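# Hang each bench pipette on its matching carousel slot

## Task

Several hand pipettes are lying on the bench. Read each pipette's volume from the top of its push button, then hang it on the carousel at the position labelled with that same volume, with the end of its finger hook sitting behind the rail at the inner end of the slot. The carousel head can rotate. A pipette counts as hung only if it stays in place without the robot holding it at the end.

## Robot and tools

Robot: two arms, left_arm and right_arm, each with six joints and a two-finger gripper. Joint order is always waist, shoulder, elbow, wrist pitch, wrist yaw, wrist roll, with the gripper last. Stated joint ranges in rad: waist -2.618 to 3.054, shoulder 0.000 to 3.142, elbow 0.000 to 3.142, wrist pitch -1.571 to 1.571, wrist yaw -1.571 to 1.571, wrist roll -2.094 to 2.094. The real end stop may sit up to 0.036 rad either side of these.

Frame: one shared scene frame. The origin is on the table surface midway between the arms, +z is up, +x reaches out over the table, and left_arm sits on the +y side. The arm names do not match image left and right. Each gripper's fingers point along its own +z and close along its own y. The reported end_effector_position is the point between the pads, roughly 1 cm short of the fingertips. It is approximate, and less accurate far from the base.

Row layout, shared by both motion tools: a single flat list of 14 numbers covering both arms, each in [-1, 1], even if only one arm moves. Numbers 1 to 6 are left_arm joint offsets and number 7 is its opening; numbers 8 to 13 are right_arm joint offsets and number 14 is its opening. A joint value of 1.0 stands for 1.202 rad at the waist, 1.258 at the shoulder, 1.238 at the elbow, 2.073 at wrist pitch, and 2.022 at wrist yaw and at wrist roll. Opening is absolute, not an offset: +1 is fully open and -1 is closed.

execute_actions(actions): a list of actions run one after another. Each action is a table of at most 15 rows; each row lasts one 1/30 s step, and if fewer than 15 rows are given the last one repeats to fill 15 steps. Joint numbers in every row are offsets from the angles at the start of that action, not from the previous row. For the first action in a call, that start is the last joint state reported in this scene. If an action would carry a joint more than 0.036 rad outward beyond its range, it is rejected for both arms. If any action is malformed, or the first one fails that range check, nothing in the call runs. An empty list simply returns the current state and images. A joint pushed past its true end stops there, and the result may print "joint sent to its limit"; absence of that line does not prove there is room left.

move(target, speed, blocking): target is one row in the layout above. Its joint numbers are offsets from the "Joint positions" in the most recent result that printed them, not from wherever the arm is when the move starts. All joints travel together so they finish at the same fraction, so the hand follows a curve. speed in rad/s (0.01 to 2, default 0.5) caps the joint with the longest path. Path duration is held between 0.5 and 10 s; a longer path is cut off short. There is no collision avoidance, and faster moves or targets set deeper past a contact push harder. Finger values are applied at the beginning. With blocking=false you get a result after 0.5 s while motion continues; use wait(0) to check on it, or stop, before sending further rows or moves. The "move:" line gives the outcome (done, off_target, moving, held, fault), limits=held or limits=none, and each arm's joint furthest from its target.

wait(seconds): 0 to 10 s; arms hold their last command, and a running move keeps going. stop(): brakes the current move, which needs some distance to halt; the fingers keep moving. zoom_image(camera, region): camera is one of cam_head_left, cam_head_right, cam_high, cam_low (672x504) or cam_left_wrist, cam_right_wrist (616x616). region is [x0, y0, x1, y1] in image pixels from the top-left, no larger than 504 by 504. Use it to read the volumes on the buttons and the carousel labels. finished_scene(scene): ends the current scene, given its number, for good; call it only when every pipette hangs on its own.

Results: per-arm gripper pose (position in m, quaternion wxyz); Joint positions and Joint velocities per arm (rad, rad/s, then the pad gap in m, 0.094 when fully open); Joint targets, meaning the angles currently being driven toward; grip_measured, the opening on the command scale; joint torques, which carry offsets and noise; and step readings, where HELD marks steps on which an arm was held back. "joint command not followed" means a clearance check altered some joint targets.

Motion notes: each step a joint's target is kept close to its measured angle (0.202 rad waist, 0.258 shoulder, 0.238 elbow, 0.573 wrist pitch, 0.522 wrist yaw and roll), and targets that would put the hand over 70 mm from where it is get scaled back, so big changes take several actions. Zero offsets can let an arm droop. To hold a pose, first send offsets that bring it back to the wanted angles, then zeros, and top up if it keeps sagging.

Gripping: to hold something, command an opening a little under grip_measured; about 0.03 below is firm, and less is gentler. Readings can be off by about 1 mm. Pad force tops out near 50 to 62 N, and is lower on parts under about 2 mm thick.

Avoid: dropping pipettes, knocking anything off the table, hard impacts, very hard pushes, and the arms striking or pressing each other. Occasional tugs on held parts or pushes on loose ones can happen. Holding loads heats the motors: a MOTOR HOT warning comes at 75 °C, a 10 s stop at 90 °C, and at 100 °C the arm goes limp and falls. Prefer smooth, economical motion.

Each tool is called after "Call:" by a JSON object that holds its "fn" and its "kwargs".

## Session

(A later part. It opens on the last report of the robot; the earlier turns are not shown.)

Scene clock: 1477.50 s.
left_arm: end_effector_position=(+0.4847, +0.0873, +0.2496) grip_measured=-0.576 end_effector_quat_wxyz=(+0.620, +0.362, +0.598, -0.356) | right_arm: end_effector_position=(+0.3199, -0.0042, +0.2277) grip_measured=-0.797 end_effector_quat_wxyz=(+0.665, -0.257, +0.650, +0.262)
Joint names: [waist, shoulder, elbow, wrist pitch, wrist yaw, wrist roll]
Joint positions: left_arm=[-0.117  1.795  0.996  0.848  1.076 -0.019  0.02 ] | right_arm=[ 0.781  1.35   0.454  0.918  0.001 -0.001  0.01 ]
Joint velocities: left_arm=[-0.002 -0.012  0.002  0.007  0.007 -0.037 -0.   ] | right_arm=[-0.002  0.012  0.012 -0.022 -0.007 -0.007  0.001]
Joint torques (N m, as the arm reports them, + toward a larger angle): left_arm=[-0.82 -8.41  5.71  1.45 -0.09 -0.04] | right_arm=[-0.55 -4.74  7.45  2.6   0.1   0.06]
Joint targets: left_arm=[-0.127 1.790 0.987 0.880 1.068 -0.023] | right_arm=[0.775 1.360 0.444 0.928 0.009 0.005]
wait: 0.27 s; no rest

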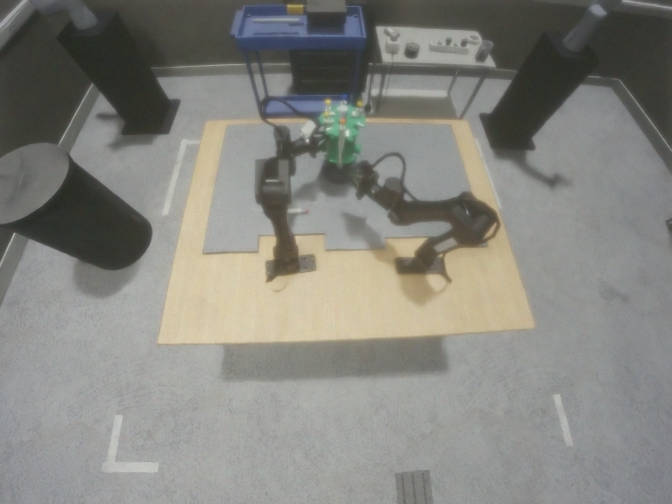

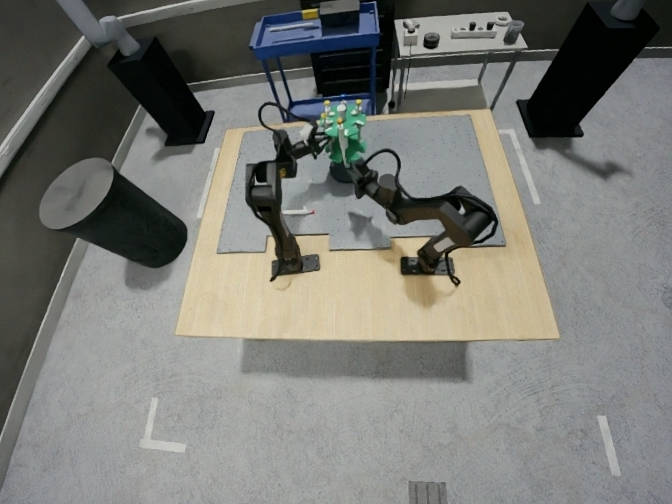

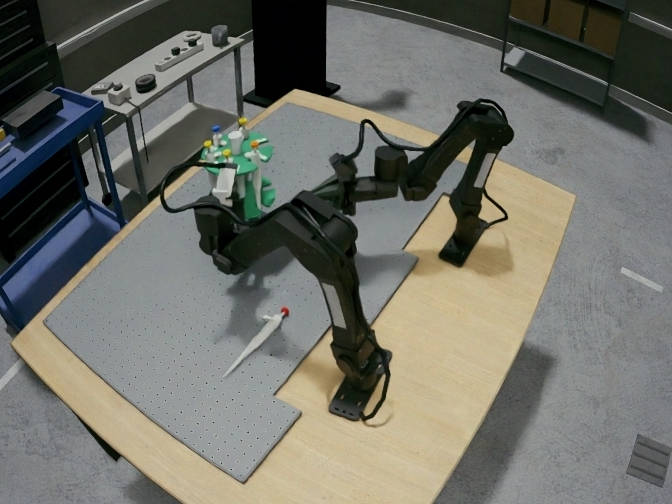

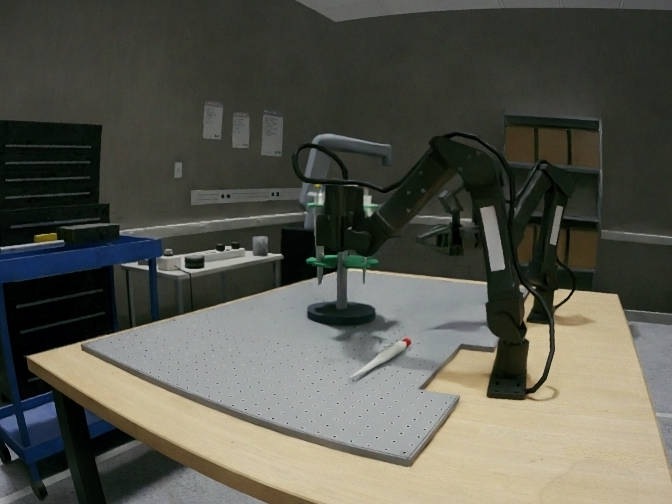

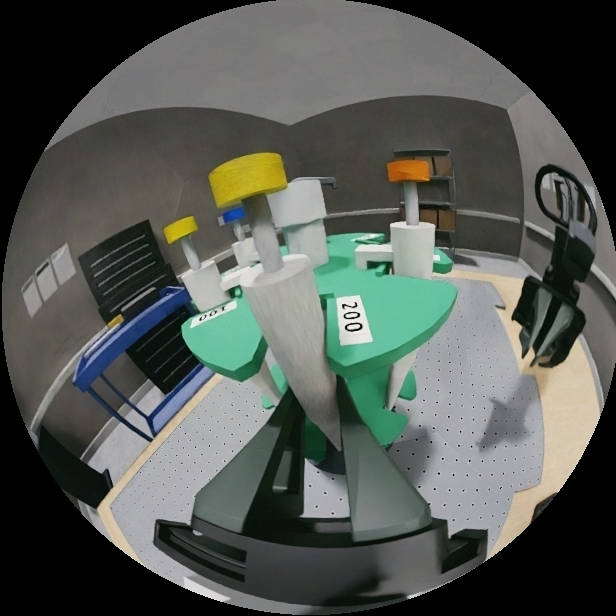

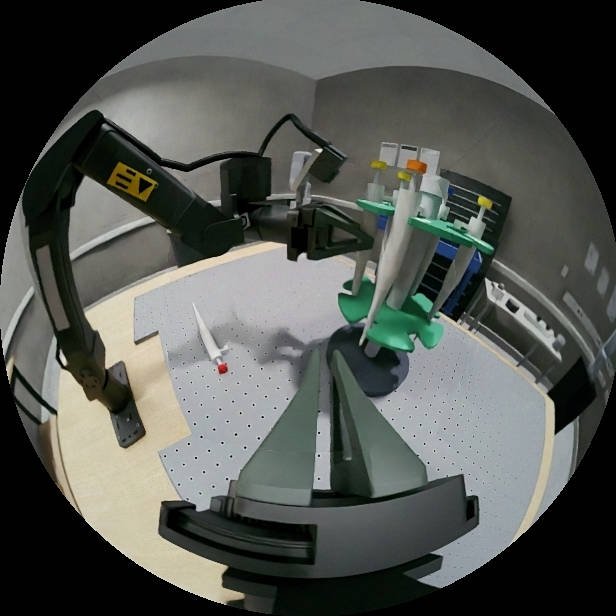

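Call:
{"fn": "execute_actions", "kwargs": {"actions": [[[-0.006,-0.006,-0.007,0.014,-0.003,-0.002,-0.52, -0.005,0.008,-0.008,0.005,0.004,0.003,-0.8],[-0.003,-0.01,-0.007,0.013,-0.001,-0.002,-0.44, -0.005,0.004,-0.004,0.004,0.003,0.002,-0.8],[0.0,-0.014,-0.008,0.012,0.002,-0.002,-0.36, -0.006,0.0,0.0,0.002,0.002,0.001,-0.8],[0.003,-0.017,-0.009,0.011,0.006,-0.002,-0.28, -0.007,-0.005,0.005,0.0,0.001,0,-0.8],[0.005,-0.02,-0.0097,0.01,0.01,-0.002,-0.2, -0.008,-0.01,0.01,-0.004,0,0,-0.8],[0.0082,-0.0221,-0.0112,0.01,0.0159,-0.002,-0.2, -0.009,-0.015,0.015,-0.009,0,0,-0.8],[0.0148,-0.0259,-0.0153,0.01,0.0232,-0.002,-0.2, -0.011,-0.02,0.02,-0.016,0,0,-0.8],[0.0245,-0.0315,-0.0214,0.01,0.031,-0.002,-0.2, -0.013,-0.026,0.026,-0.024,0,0,-0.8],[0.0362,-0.0383,-0.0287,0.01,0.0388,-0.002,-0.2, -0.015,-0.032,0.032,-0.033,0,0,-0.8],[0.0491,-0.0457,-0.0367,0.01,0.0461,-0.002,-0.2, -0.017,-0.038,0.038,-0.043,0,0,-0.8],[0.0619,-0.0531,-0.0447,0.01,0.052,-0.002,-0.2, -0.019,-0.044,0.044,-0.053,0,0,-0.8],[0.0736,-0.0599,-0.052,0.01,0.056,-0.002,-0.2, -0.021,-0.049,0.049,-0.062,0,0,-0.8],[0.0833,-0.0655,-0.0581,0.01,0.0575,-0.002,-0.2, -0.023,-0.053,0.053,-0.07,0,0,-0.8],[0.0899,-0.0693,-0.0622,0.01,0.0575,-0.002,-0.2, -0.024,-0.056,0.056,-0.076,0,0,-0.8],[0.0923,-0.0707,-0.0637,0.01,0.0575,-0.002,-0.2, -0.025,-0.057,0.057,-0.08,0,0,-0.8]]]}}

Scene clock: 1518.73 s.
left_arm: end_effector_position=(+0.4701, +0.1201, +0.2482) grip_measured=-0.201 end_effector_quat_wxyz=(+0.619, +0.360, +0.602, -0.354) | right_arm: end_effector_position=(+0.3257, -0.0088, +0.2316) grip_measured=-0.797 end_effector_quat_wxyz=(+0.656, -0.256, +0.664, +0.252)
Joint names: [waist, shoulder, elbow, wrist pitch, wrist yaw, wrist roll]
Joint positions: left_arm=[-0.024  1.747  0.937  0.851  1.161 -0.019  0.038] | right_arm=[ 0.763  1.314  0.489  0.813  0.001 -0.001  0.01 ]
Joint velocities: left_arm=[ 0.349 -0.183 -0.154 -0.022  0.11   0.007  0.   ] | right_arm=[-0.046 -0.159  0.183 -0.242 -0.066  0.022 -0.001]
Joint torques (N m, as the arm reports them, + toward a larger angle): left_arm=[-0.28 -9.74  5.48  1.28  0.1  -0.04] | right_arm=[-0.72 -7.69 10.75  2.28 -0.01 -0.01]
Joint targets: left_arm=[-0.006 1.707 0.917 0.868 1.192 -0.023] | right_arm=[0.751 1.279 0.524 0.752 0.001 -0.001]
Step readings (joint positions):
0: left_arm=[-0.117 1.795 0.996 0.848 1.076 -0.019] | right_arm=[0.781 1.350 0.454 0.918 0.001 -0.001]
1: left_arm=[-0.117 1.795 0.996 0.848 1.076 -0.019] | right_arm=[0.781 1.350 0.454 0.918 0.001 -0.001]
2: left_arm=[-0.117 1.795 0.996 0.849 1.076 -0.019] | right_arm=[0.781 1.350 0.454 0.918 0.001 -0.001]
4: left_arm=[-0.117 1.795 0.996 0.851 1.077 -0.019] | right_arm=[0.781 1.350 0.454 0.918 0.001 -0.001]
8: left_arm=[-0.114 1.795 0.996 0.851 1.096 -0.019] | right_arm=[0.781 1.350 0.454 0.910 0.001 -0.001]
15: Joint positions above

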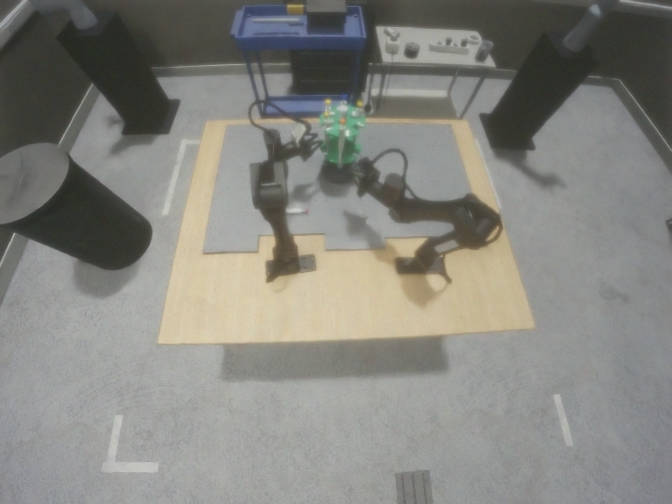

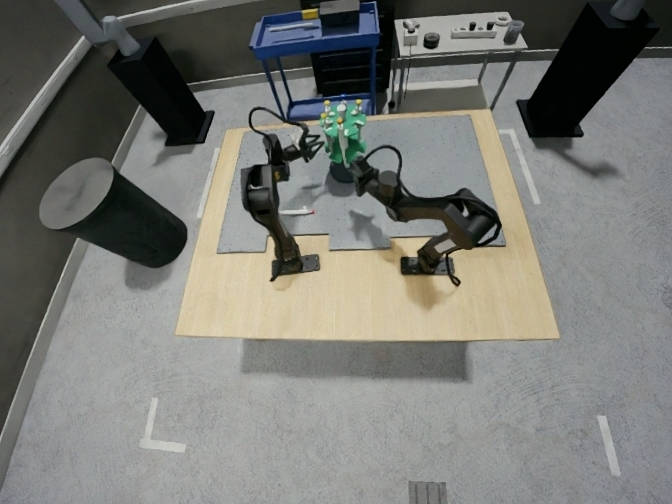

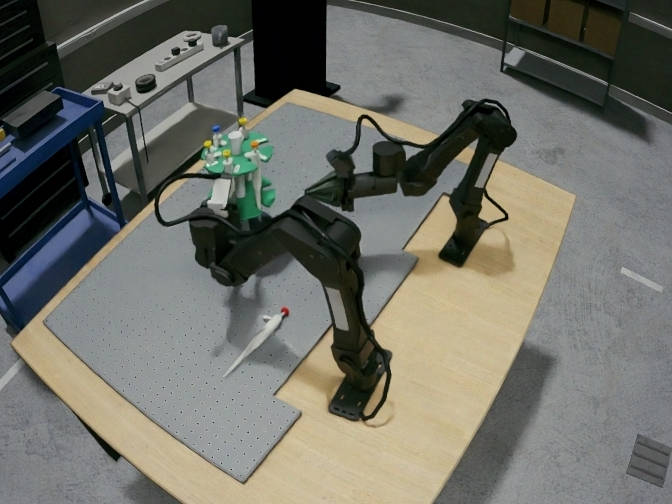

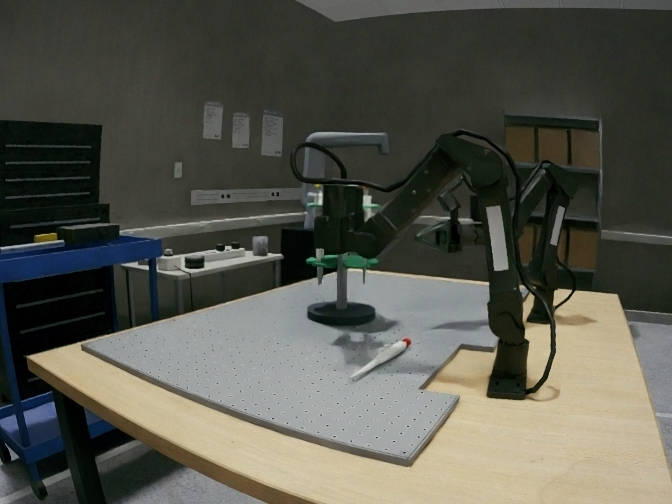

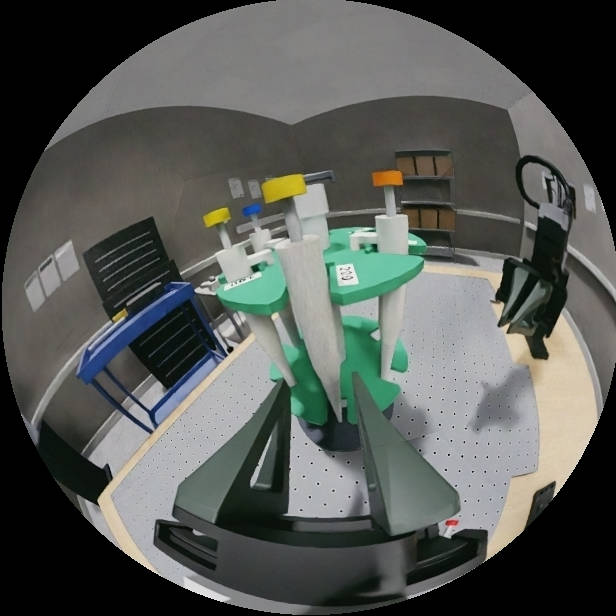

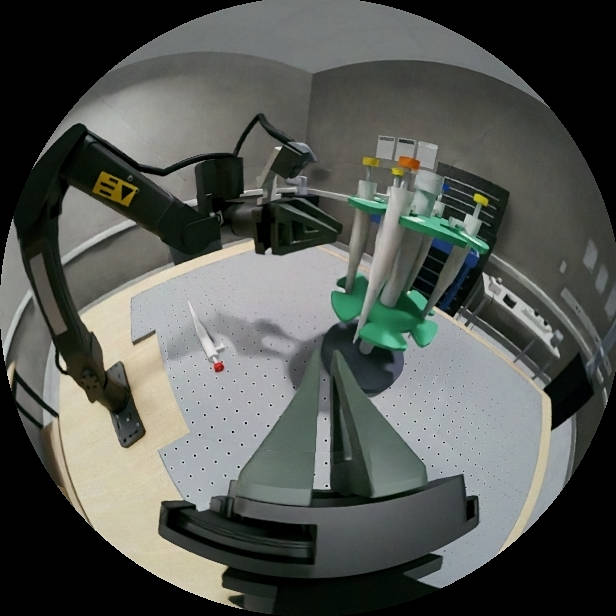

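Call:
{"fn": "move", "kwargs": {"target": [0.2529,-0.2234,0.0985,-0.9421,-0.5801,-0.5376,-0.2, -0.1356,-0.19,0.356,-0.6816,-0.05,0,0.05], "speed": 1.5}}

Call:
{"fn": "zoom_image", "kwargs": {"camera": "cam_left_wrist", "region": [180, 150, 480, 450]}}

Call:
{"fn": "zoom_image", "kwargs": {"camera": "cam_low", "region": [300, 250, 460, 410]}}

Scene clock: 1543.00 s.
left_arm: end_effector_position=(+0.2625, +0.3343, +0.0747) grip_measured=-0.201 end_effector_quat_wxyz=(+0.002, -0.680, +0.733, -0.003) | right_arm: end_effector_position=(+0.2845, -0.0925, +0.1870) grip_measured=+0.047 end_effector_quat_wxyz=(+0.351, -0.282, +0.881, +0.147)
Joint names: [waist, shoulder, elbow, wrist pitch, wrist yaw, wrist roll]
Joint positions: left_arm=[ 0.27   1.494  1.019 -1.09   0.004 -1.098  0.038] | right_arm=[ 0.61   1.102  0.9   -0.592 -0.087 -0.001  0.049]
Joint velocities: left_arm=[ 0.002  0.017  0.007 -0.022  0.066  0.037 -0.001] | right_arm=[-0.002  0.012 -0.012  0.022  0.022  0.022 -0.001]
Joint torques (N m, as the arm reports them, + toward a larger angle): left_arm=[ 0.79 -7.05  9.03  0.   -0.16 -0.05] | right_arm=[-0.79 -6.38 11.85  1.88 -0.22 -0.01]
Joint targets: left_arm=[0.280 1.466 1.059 -1.102 -0.012 -1.106] | right_arm=[0.600 1.075 0.929 -0.600 -0.100 -0.001]
move: off_target (left_arm, right_arm); limits=none; left_arm: farthest joint: the elbow, 0.040 radians from its target (0.126 radians at the start); right_arm: farthest joint: the elbow, 0.030 radians from its target (0.430 radians at the start)

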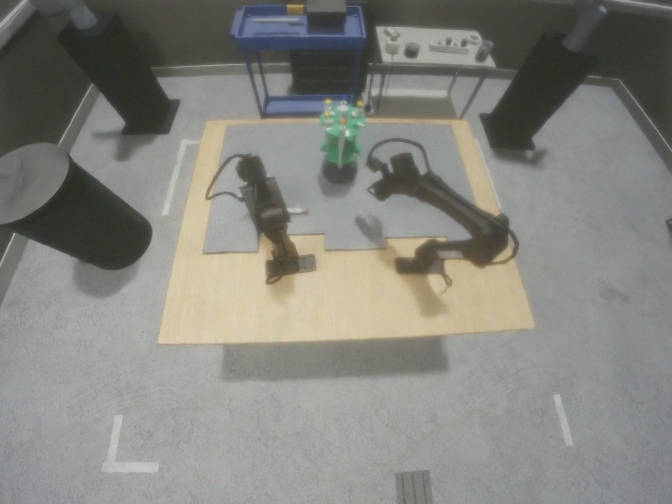

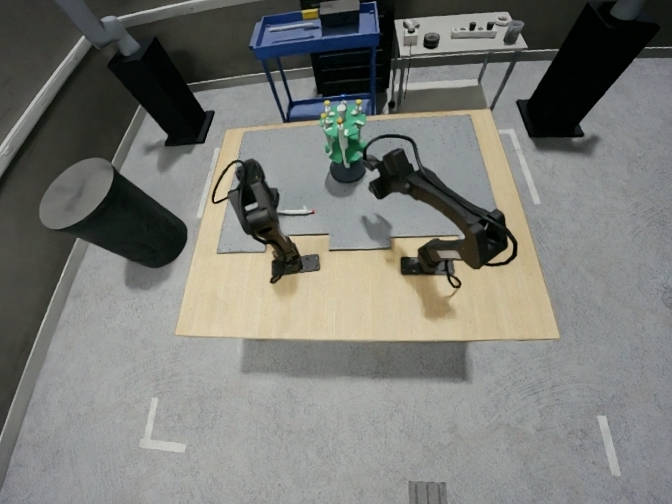

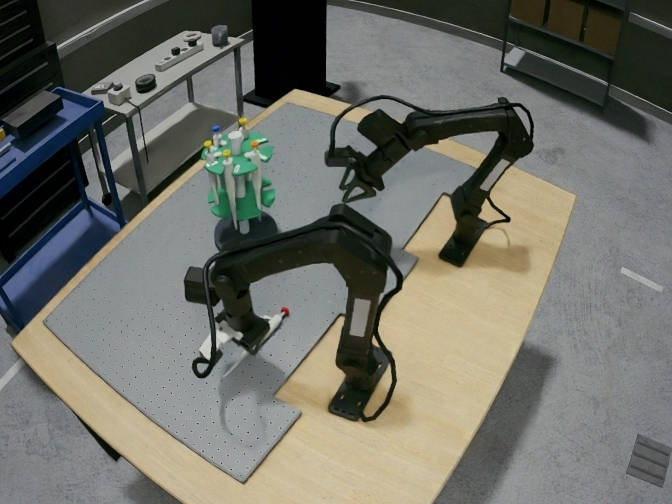

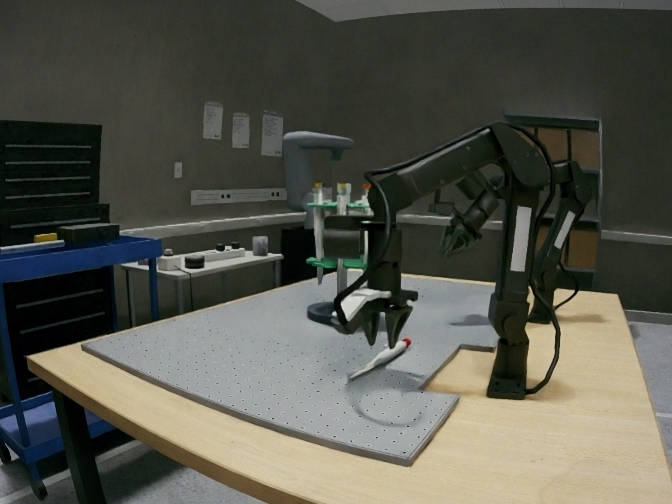

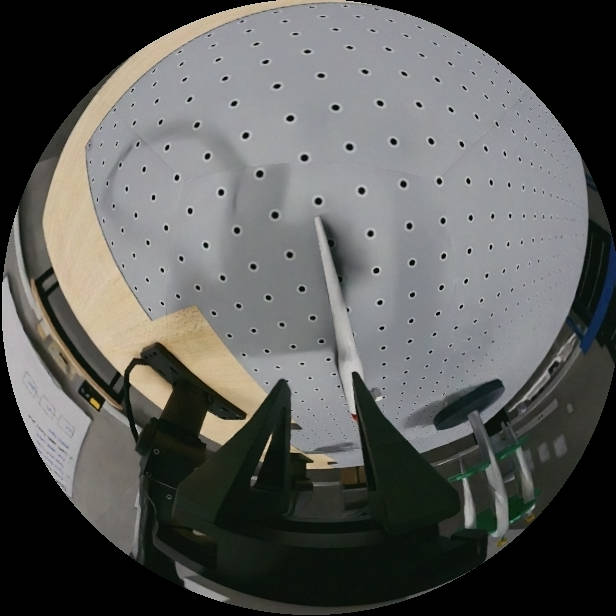

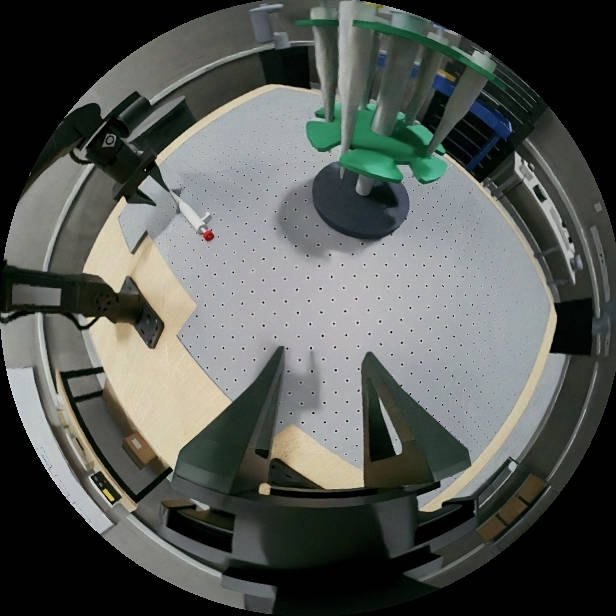

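Region (180, 150, 480, 450) of cam_left_wrist's 616x616 image, scaled by 1.680, with more detail than that image has.

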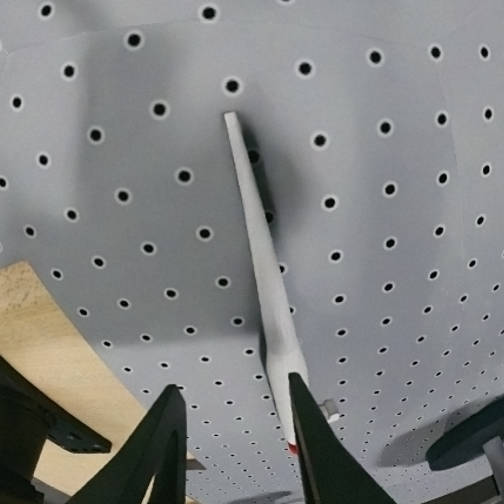

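Region (300, 250, 460, 410) of cam_low's 672x504 image, scaled by 3.150, with more detail than that image has.

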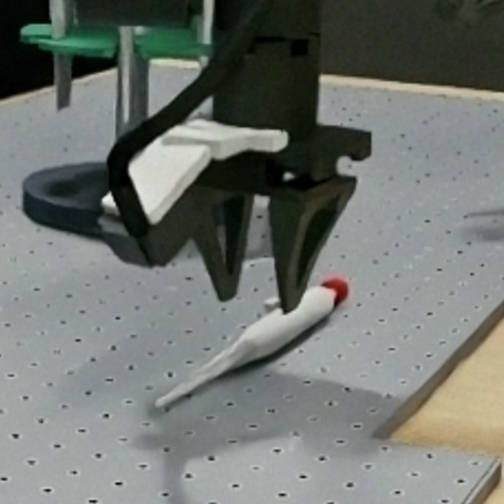

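Call:
{"fn": "move", "kwargs": {"target": [-0.044,0.0715,0.024,0.0484,-0.008,-0.0603,-0.2, -0.074,0.213,0.319,-0.2354,-0.037,0,0.05], "speed": 1.0}}

Call:
{"fn": "zoom_image", "kwargs": {"camera": "cam_left_wrist", "region": [200, 190, 460, 450]}}

Call:
{"fn": "zoom_image", "kwargs": {"camera": "cam_low", "region": [320, 290, 430, 400]}}

Scene clock: 1569.93 s.
left_arm: end_effector_position=(+0.2822, +0.3303, +0.0545) grip_measured=-0.201 end_effector_quat_wxyz=(+0.002, -0.706, +0.708, -0.003) | right_arm: end_effector_position=(+0.2803, -0.1126, +0.1870) grip_measured=+0.047 end_effector_quat_wxyz=(+0.177, -0.257, +0.943, +0.119)
Joint names: [waist, shoulder, elbow, wrist pitch, wrist yaw, wrist roll]
Joint positions: left_arm=[ 0.227  1.58   1.019 -1.003  0.003 -1.213  0.038] | right_arm=[ 0.53   1.357  1.264 -1.072 -0.146 -0.001  0.049]
Joint velocities: left_arm=[ 0.002  0.007 -0.007 -0.066  0.007 -0.007 -0.001] | right_arm=[-0.007  0.017  0.002 -0.022  0.051  0.007  0.001]
Joint torques (N m, as the arm reports them, + toward a larger angle): left_arm=[-0.82 -5.27  8.14  0.24 -0.15 -0.07] | right_arm=[-0.68 -4.83 11.25  1.26 -0.27  0.02]
Joint targets: left_arm=[0.217 1.584 1.048 -0.990 -0.013 -1.220] | right_arm=[0.521 1.370 1.295 -1.080 -0.162 -0.001]
move: off_target (left_arm, right_arm); limits=none; left_arm: farthest joint: the elbow, 0.030 radians from its target (0.030 radians at the start); right_arm: farthest joint: the elbow, 0.030 radians from its target (0.395 radians at the start)

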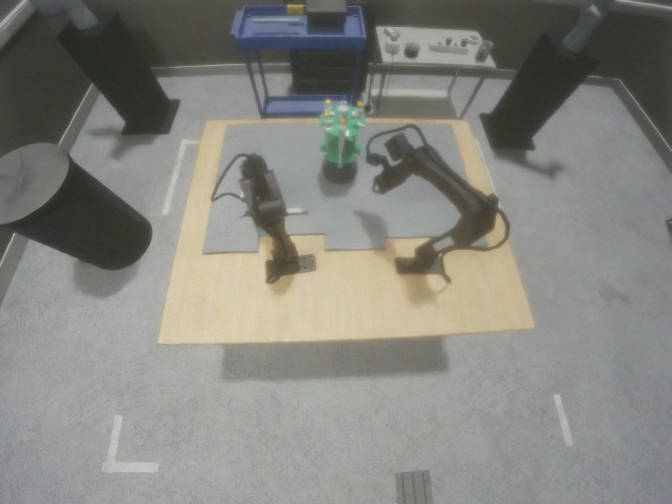

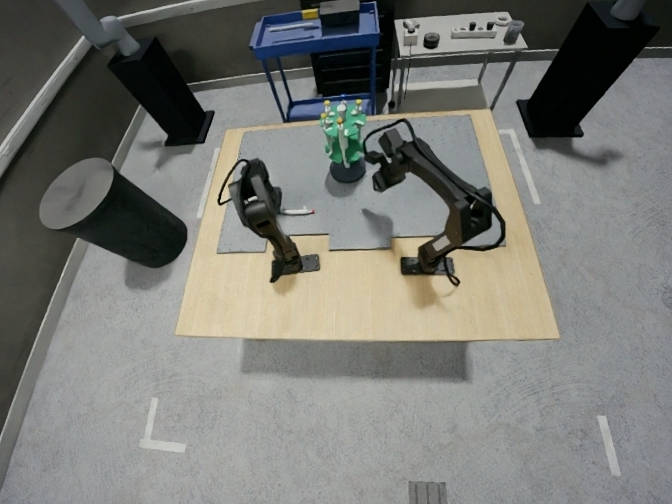

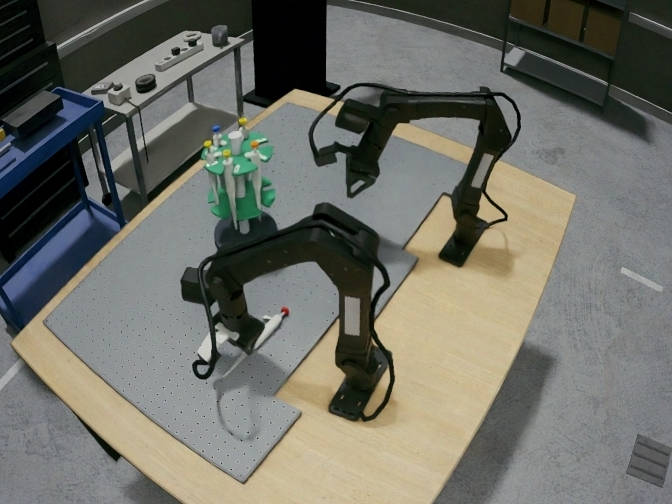

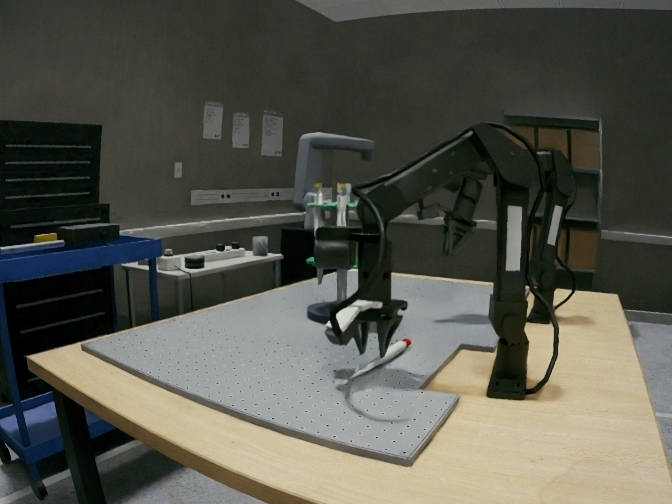

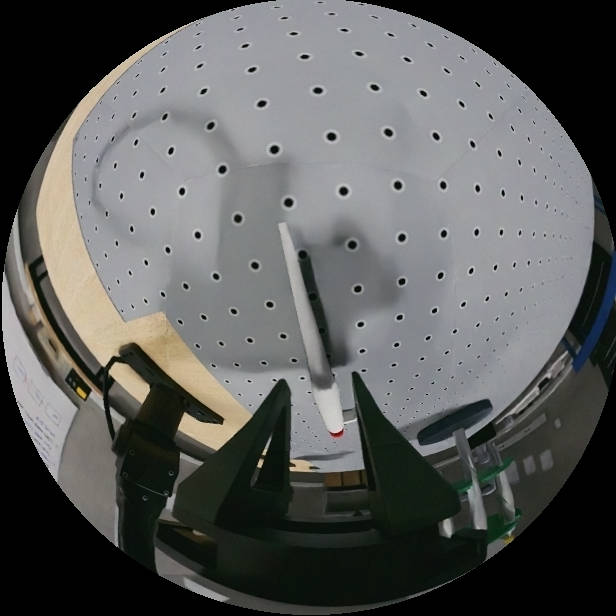

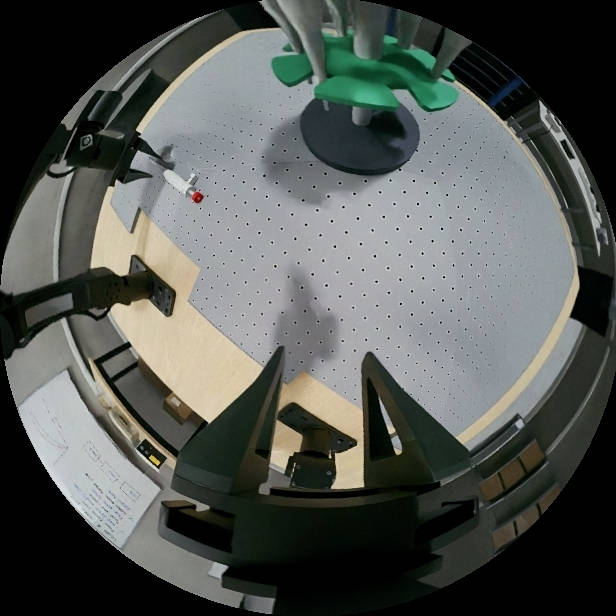

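Region (200, 190, 460, 450) of cam_left_wrist's 616x616 image, scaled by 1.938, with more detail than that image has.

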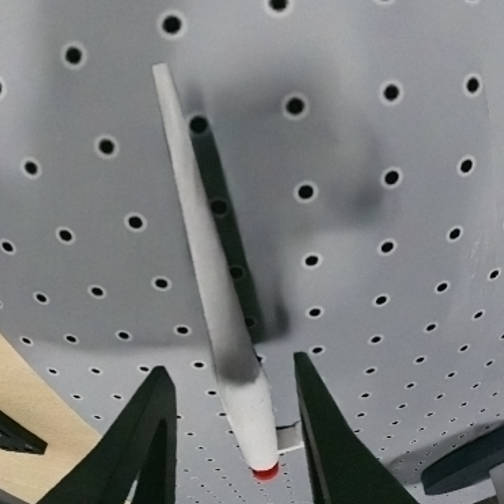

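Region (320, 290, 430, 400) of cam_low's 672x504 image, scaled by 4.582, with more detail than that image has.

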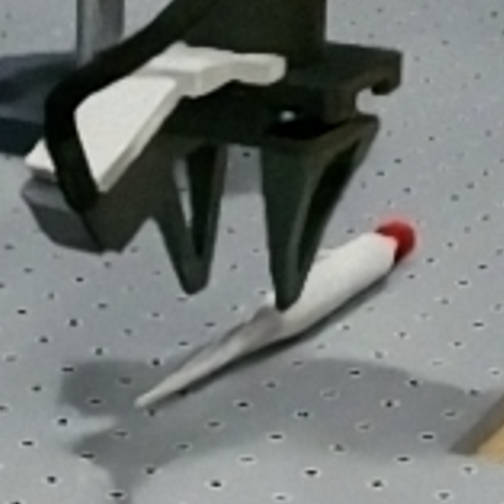

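Call:
{"fn": "execute_actions", "kwargs": {"actions": []}}

Scene clock: 1598.13 s.
left_arm: end_effector_position=(+0.2822, +0.3303, +0.0545) grip_measured=-0.201 end_effector_quat_wxyz=(+0.002, -0.706, +0.708, -0.003) | right_arm: end_effector_position=(+0.2802, -0.1126, +0.1870) grip_measured=+0.047 end_effector_quat_wxyz=(+0.177, -0.257, +0.943, +0.119)
Joint names: [waist, shoulder, elbow, wrist pitch, wrist yaw, wrist roll]
Joint positions: left_arm=[ 0.227  1.58   1.019 -1.003  0.003 -1.214  0.038] | right_arm=[ 0.53   1.357  1.264 -1.073 -0.146 -0.001  0.049]
Joint velocities: left_arm=[-0.002  0.002 -0.007 -0.051 -0.022 -0.022  0.   ] | right_arm=[-0.002 -0.002  0.007 -0.051 -0.007  0.051  0.   ]
Joint torques (N m, as the arm reports them, + toward a larger angle): left_arm=[-0.83 -5.27  8.16  0.25 -0.15 -0.06] | right_arm=[-0.77 -4.8  11.28  1.25 -0.29  0.  ]
Joint targets: left_arm=[0.217 1.584 1.048 -0.990 -0.013 -1.220] | right_arm=[0.521 1.370 1.295 -1.080 -0.162 -0.001]

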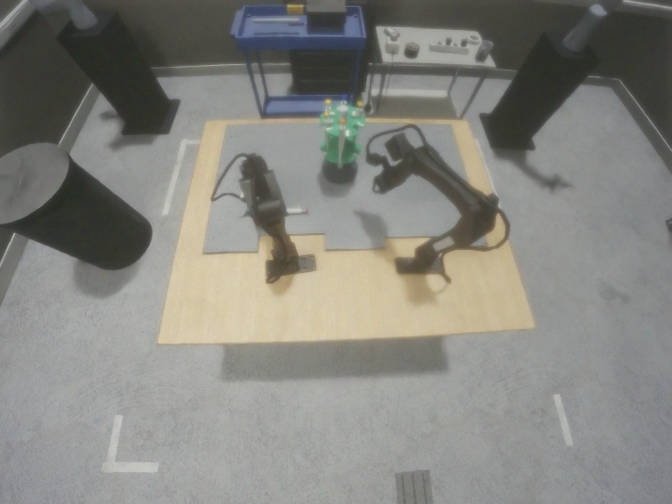

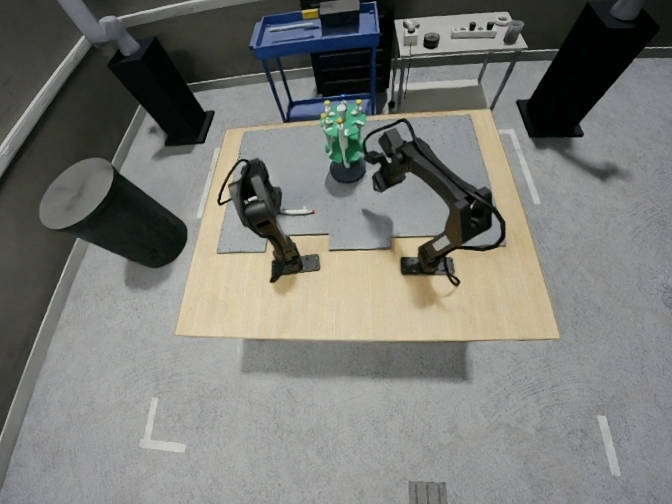

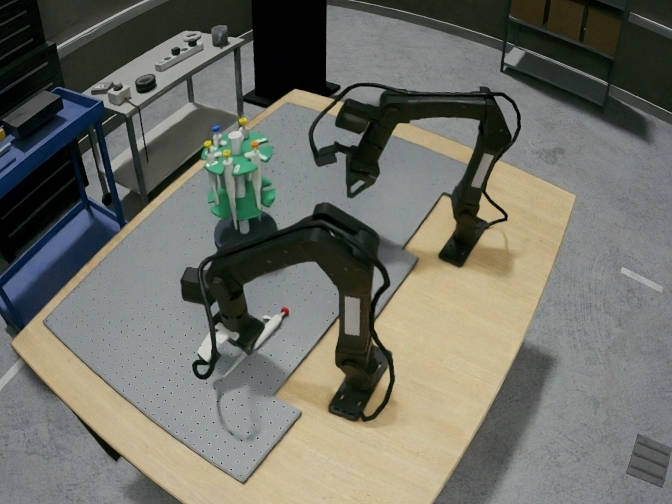

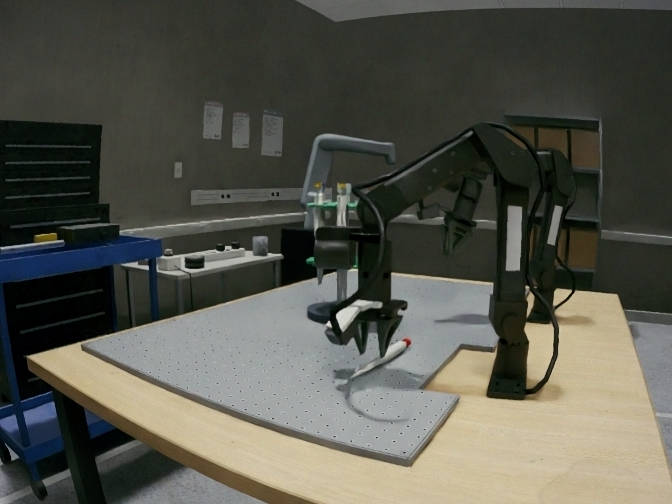

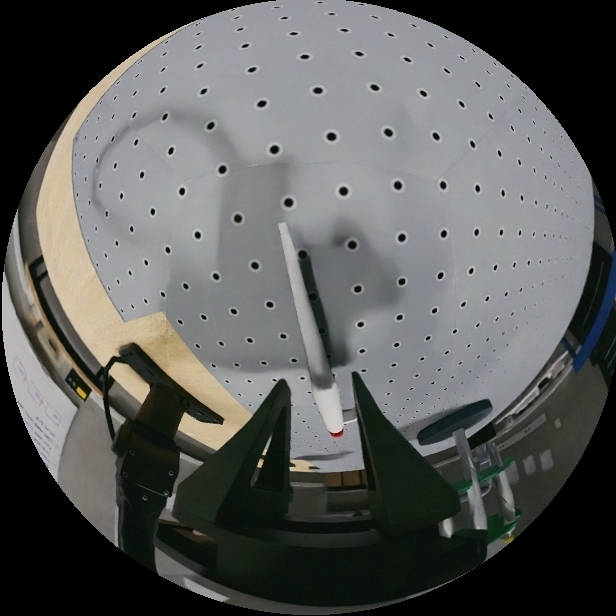

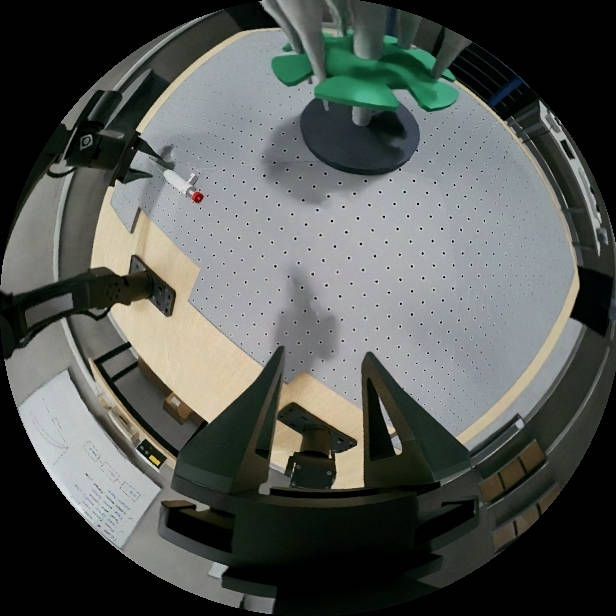

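Call:
{"fn": "execute_actions", "kwargs": {"actions": [[[-0.008,0.003,-0.012,0.008,-0.008,-0.004,-0.2, -0.008,0.011,0.026,-0.006,-0.009,0,0.05],[-0.008,0.004,-0.016,0.010,-0.008,-0.004,-0.2, -0.009,0.015,0.032,-0.012,-0.009,0,0.05],[-0.009,0.004,-0.019,0.013,-0.008,-0.005,-0.2, -0.011,0.020,0.040,-0.020,-0.010,0,0.05],[-0.009,0.005,-0.022,0.016,-0.008,-0.005,-0.2, -0.013,0.027,0.050,-0.029,-0.011,0,0.05],[-0.010,0.005,-0.026,0.019,-0.008,-0.006,-0.2, -0.015,0.035,0.061,-0.039,-0.012,0,0.05],[-0.011,0.006,-0.030,0.023,-0.008,-0.006,-0.2, -0.018,0.043,0.072,-0.049,-0.013,0,0.05],[-0.011,0.007,-0.034,0.026,-0.008,-0.007,-0.2, -0.020,0.051,0.083,-0.059,-0.014,0,0.05],[-0.012,0.008,-0.039,0.030,-0.008,-0.007,-0.2, -0.023,0.059,0.094,-0.069,-0.015,0,0.05],[-0.013,0.009,-0.043,0.033,-0.008,-0.008,-0.2, -0.026,0.067,0.105,-0.079,-0.016,0,0.05],[-0.013,0.010,-0.047,0.036,-0.008,-0.008,-0.2, -0.028,0.075,0.116,-0.088,-0.017,0,0.05],[-0.014,0.010,-0.050,0.038,-0.008,-0.008,-0.2, -0.031,0.083,0.127,-0.097,-0.018,0,0.05],[-0.014,0.011,-0.053,0.039,-0.008,-0.008,-0.2, -0.034,0.091,0.138,-0.105,-0.019,0,0.05],[-0.015,0.012,-0.056,0.040,-0.008,-0.008,-0.2, -0.036,0.098,0.149,-0.112,-0.020,0,0.05],[-0.015,0.012,-0.057,0.0405,-0.008,-0.008,-0.2, -0.038,0.105,0.159,-0.118,-0.021,0,0.05],[-0.015,0.012,-0.058,0.0405,-0.008,-0.008,-0.2, -0.040,0.111,0.168,-0.122,-0.021,0,0.05]]]}}

Scene clock: 1639.63 s.
left_arm: end_effector_position=(+0.2788, +0.3271, +0.0398) grip_measured=-0.201 end_effector_quat_wxyz=(+0.000, -0.706, +0.708, -0.001) | right_arm: end_effector_position=(+0.2796, -0.1208, +0.1921) grip_measured=+0.047 end_effector_quat_wxyz=(+0.109, -0.240, +0.958, +0.111)
Joint names: [waist, shoulder, elbow, wrist pitch, wrist yaw, wrist roll]
Joint positions: left_arm=[ 0.22   1.588  0.965 -0.946  0.002 -1.222  0.038] | right_arm=[ 0.496  1.47   1.422 -1.258 -0.167 -0.001  0.049]
Joint velocities: left_arm=[-0.017  0.046 -0.061  0.066 -0.066  0.007  0.   ] | right_arm=[-0.09   0.295  0.339 -0.432 -0.095  0.066 -0.   ]
Joint torques (N m, as the arm reports them, + toward a larger angle): left_arm=[-0.85 -5.25  4.72  0.25 -0.15 -0.04] | right_arm=[-0.74 -5.95 10.8   1.03 -0.31  0.01]
Joint targets: left_arm=[0.209 1.595 0.947 -0.919 -0.013 -1.230] | right_arm=[0.482 1.497 1.472 -1.326 -0.189 -0.001]
Step readings (joint positions):
0: left_arm=[0.227 1.580 1.019 -1.003 0.003 -1.214] | right_arm=[0.530 1.357 1.264 -1.073 -0.146 -0.001]
1: left_arm=[0.227 1.580 1.019 -1.003 0.003 -1.214] | right_arm=[0.530 1.357 1.264 -1.073 -0.147 -0.001]
2: left_arm=[0.227 1.580 1.019 -1.002 0.003 -1.214] | right_arm=[0.530 1.357 1.265 -1.076 -0.148 -0.001]
4: left_arm=[0.227 1.580 1.018 -0.998 0.003 -1.215] | right_arm=[0.530 1.363 1.277 -1.093 -0.149 -0.001]
8: left_arm=[0.227 1.580 0.997 -0.976 0.002 -1.218] | right_arm=[0.519 1.398 1.329 -1.144 -0.156 -0.001]
15: Joint positions above

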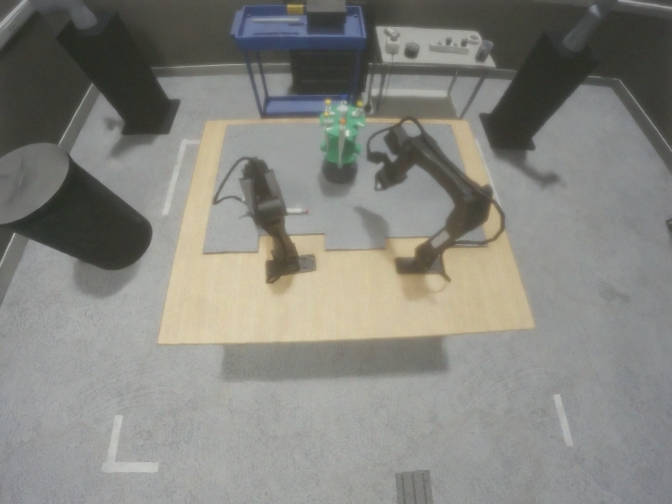

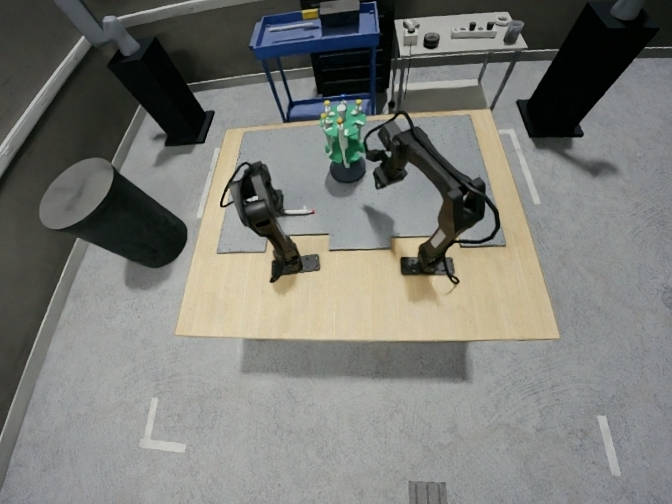

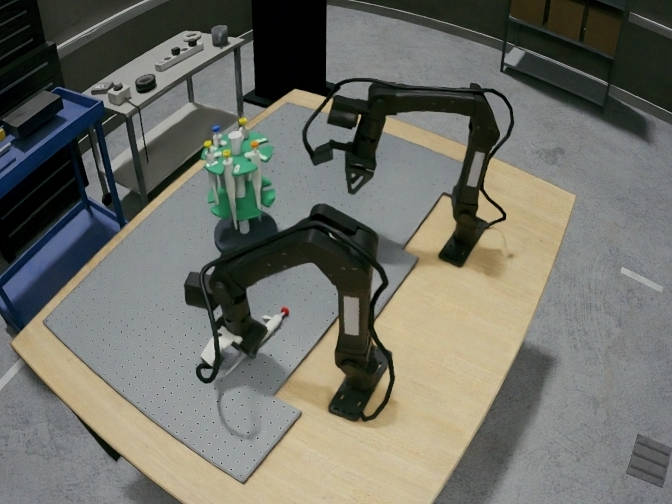

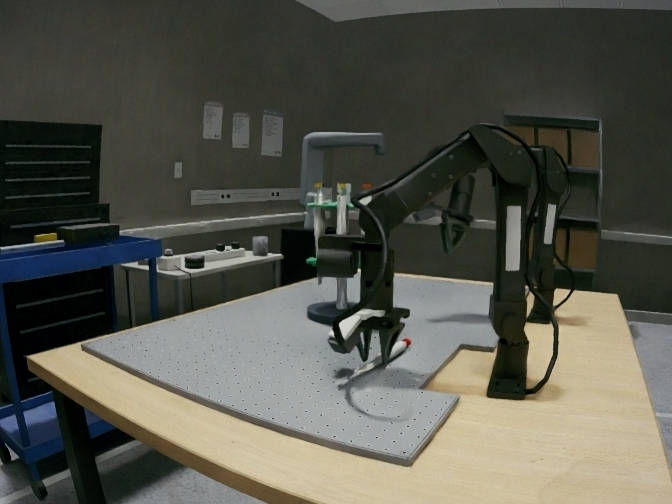

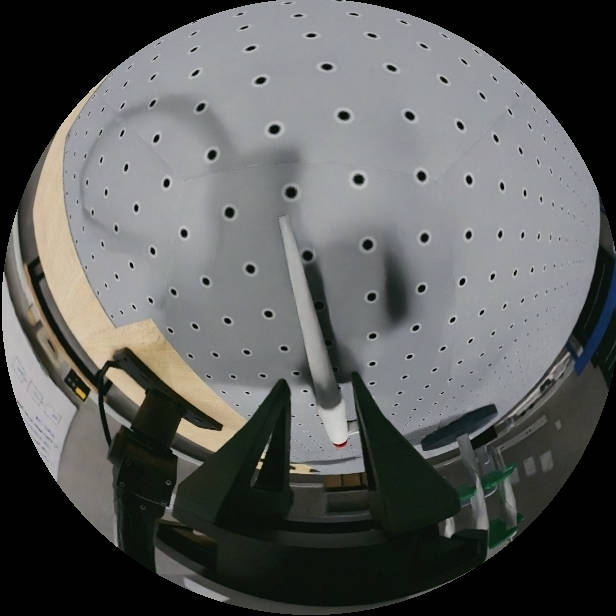

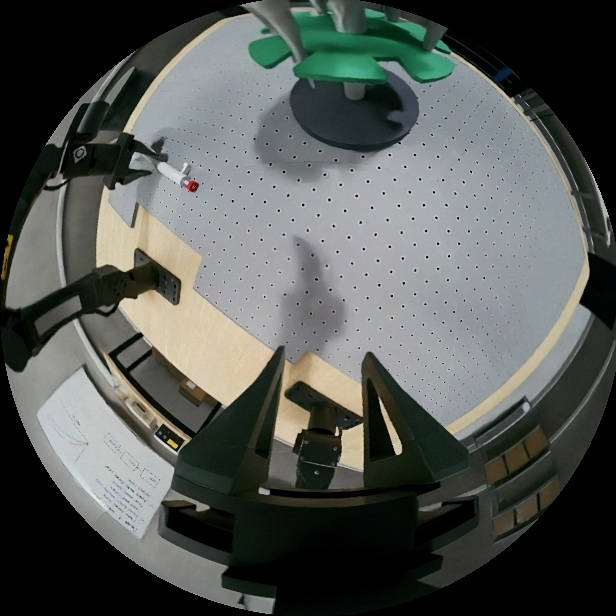

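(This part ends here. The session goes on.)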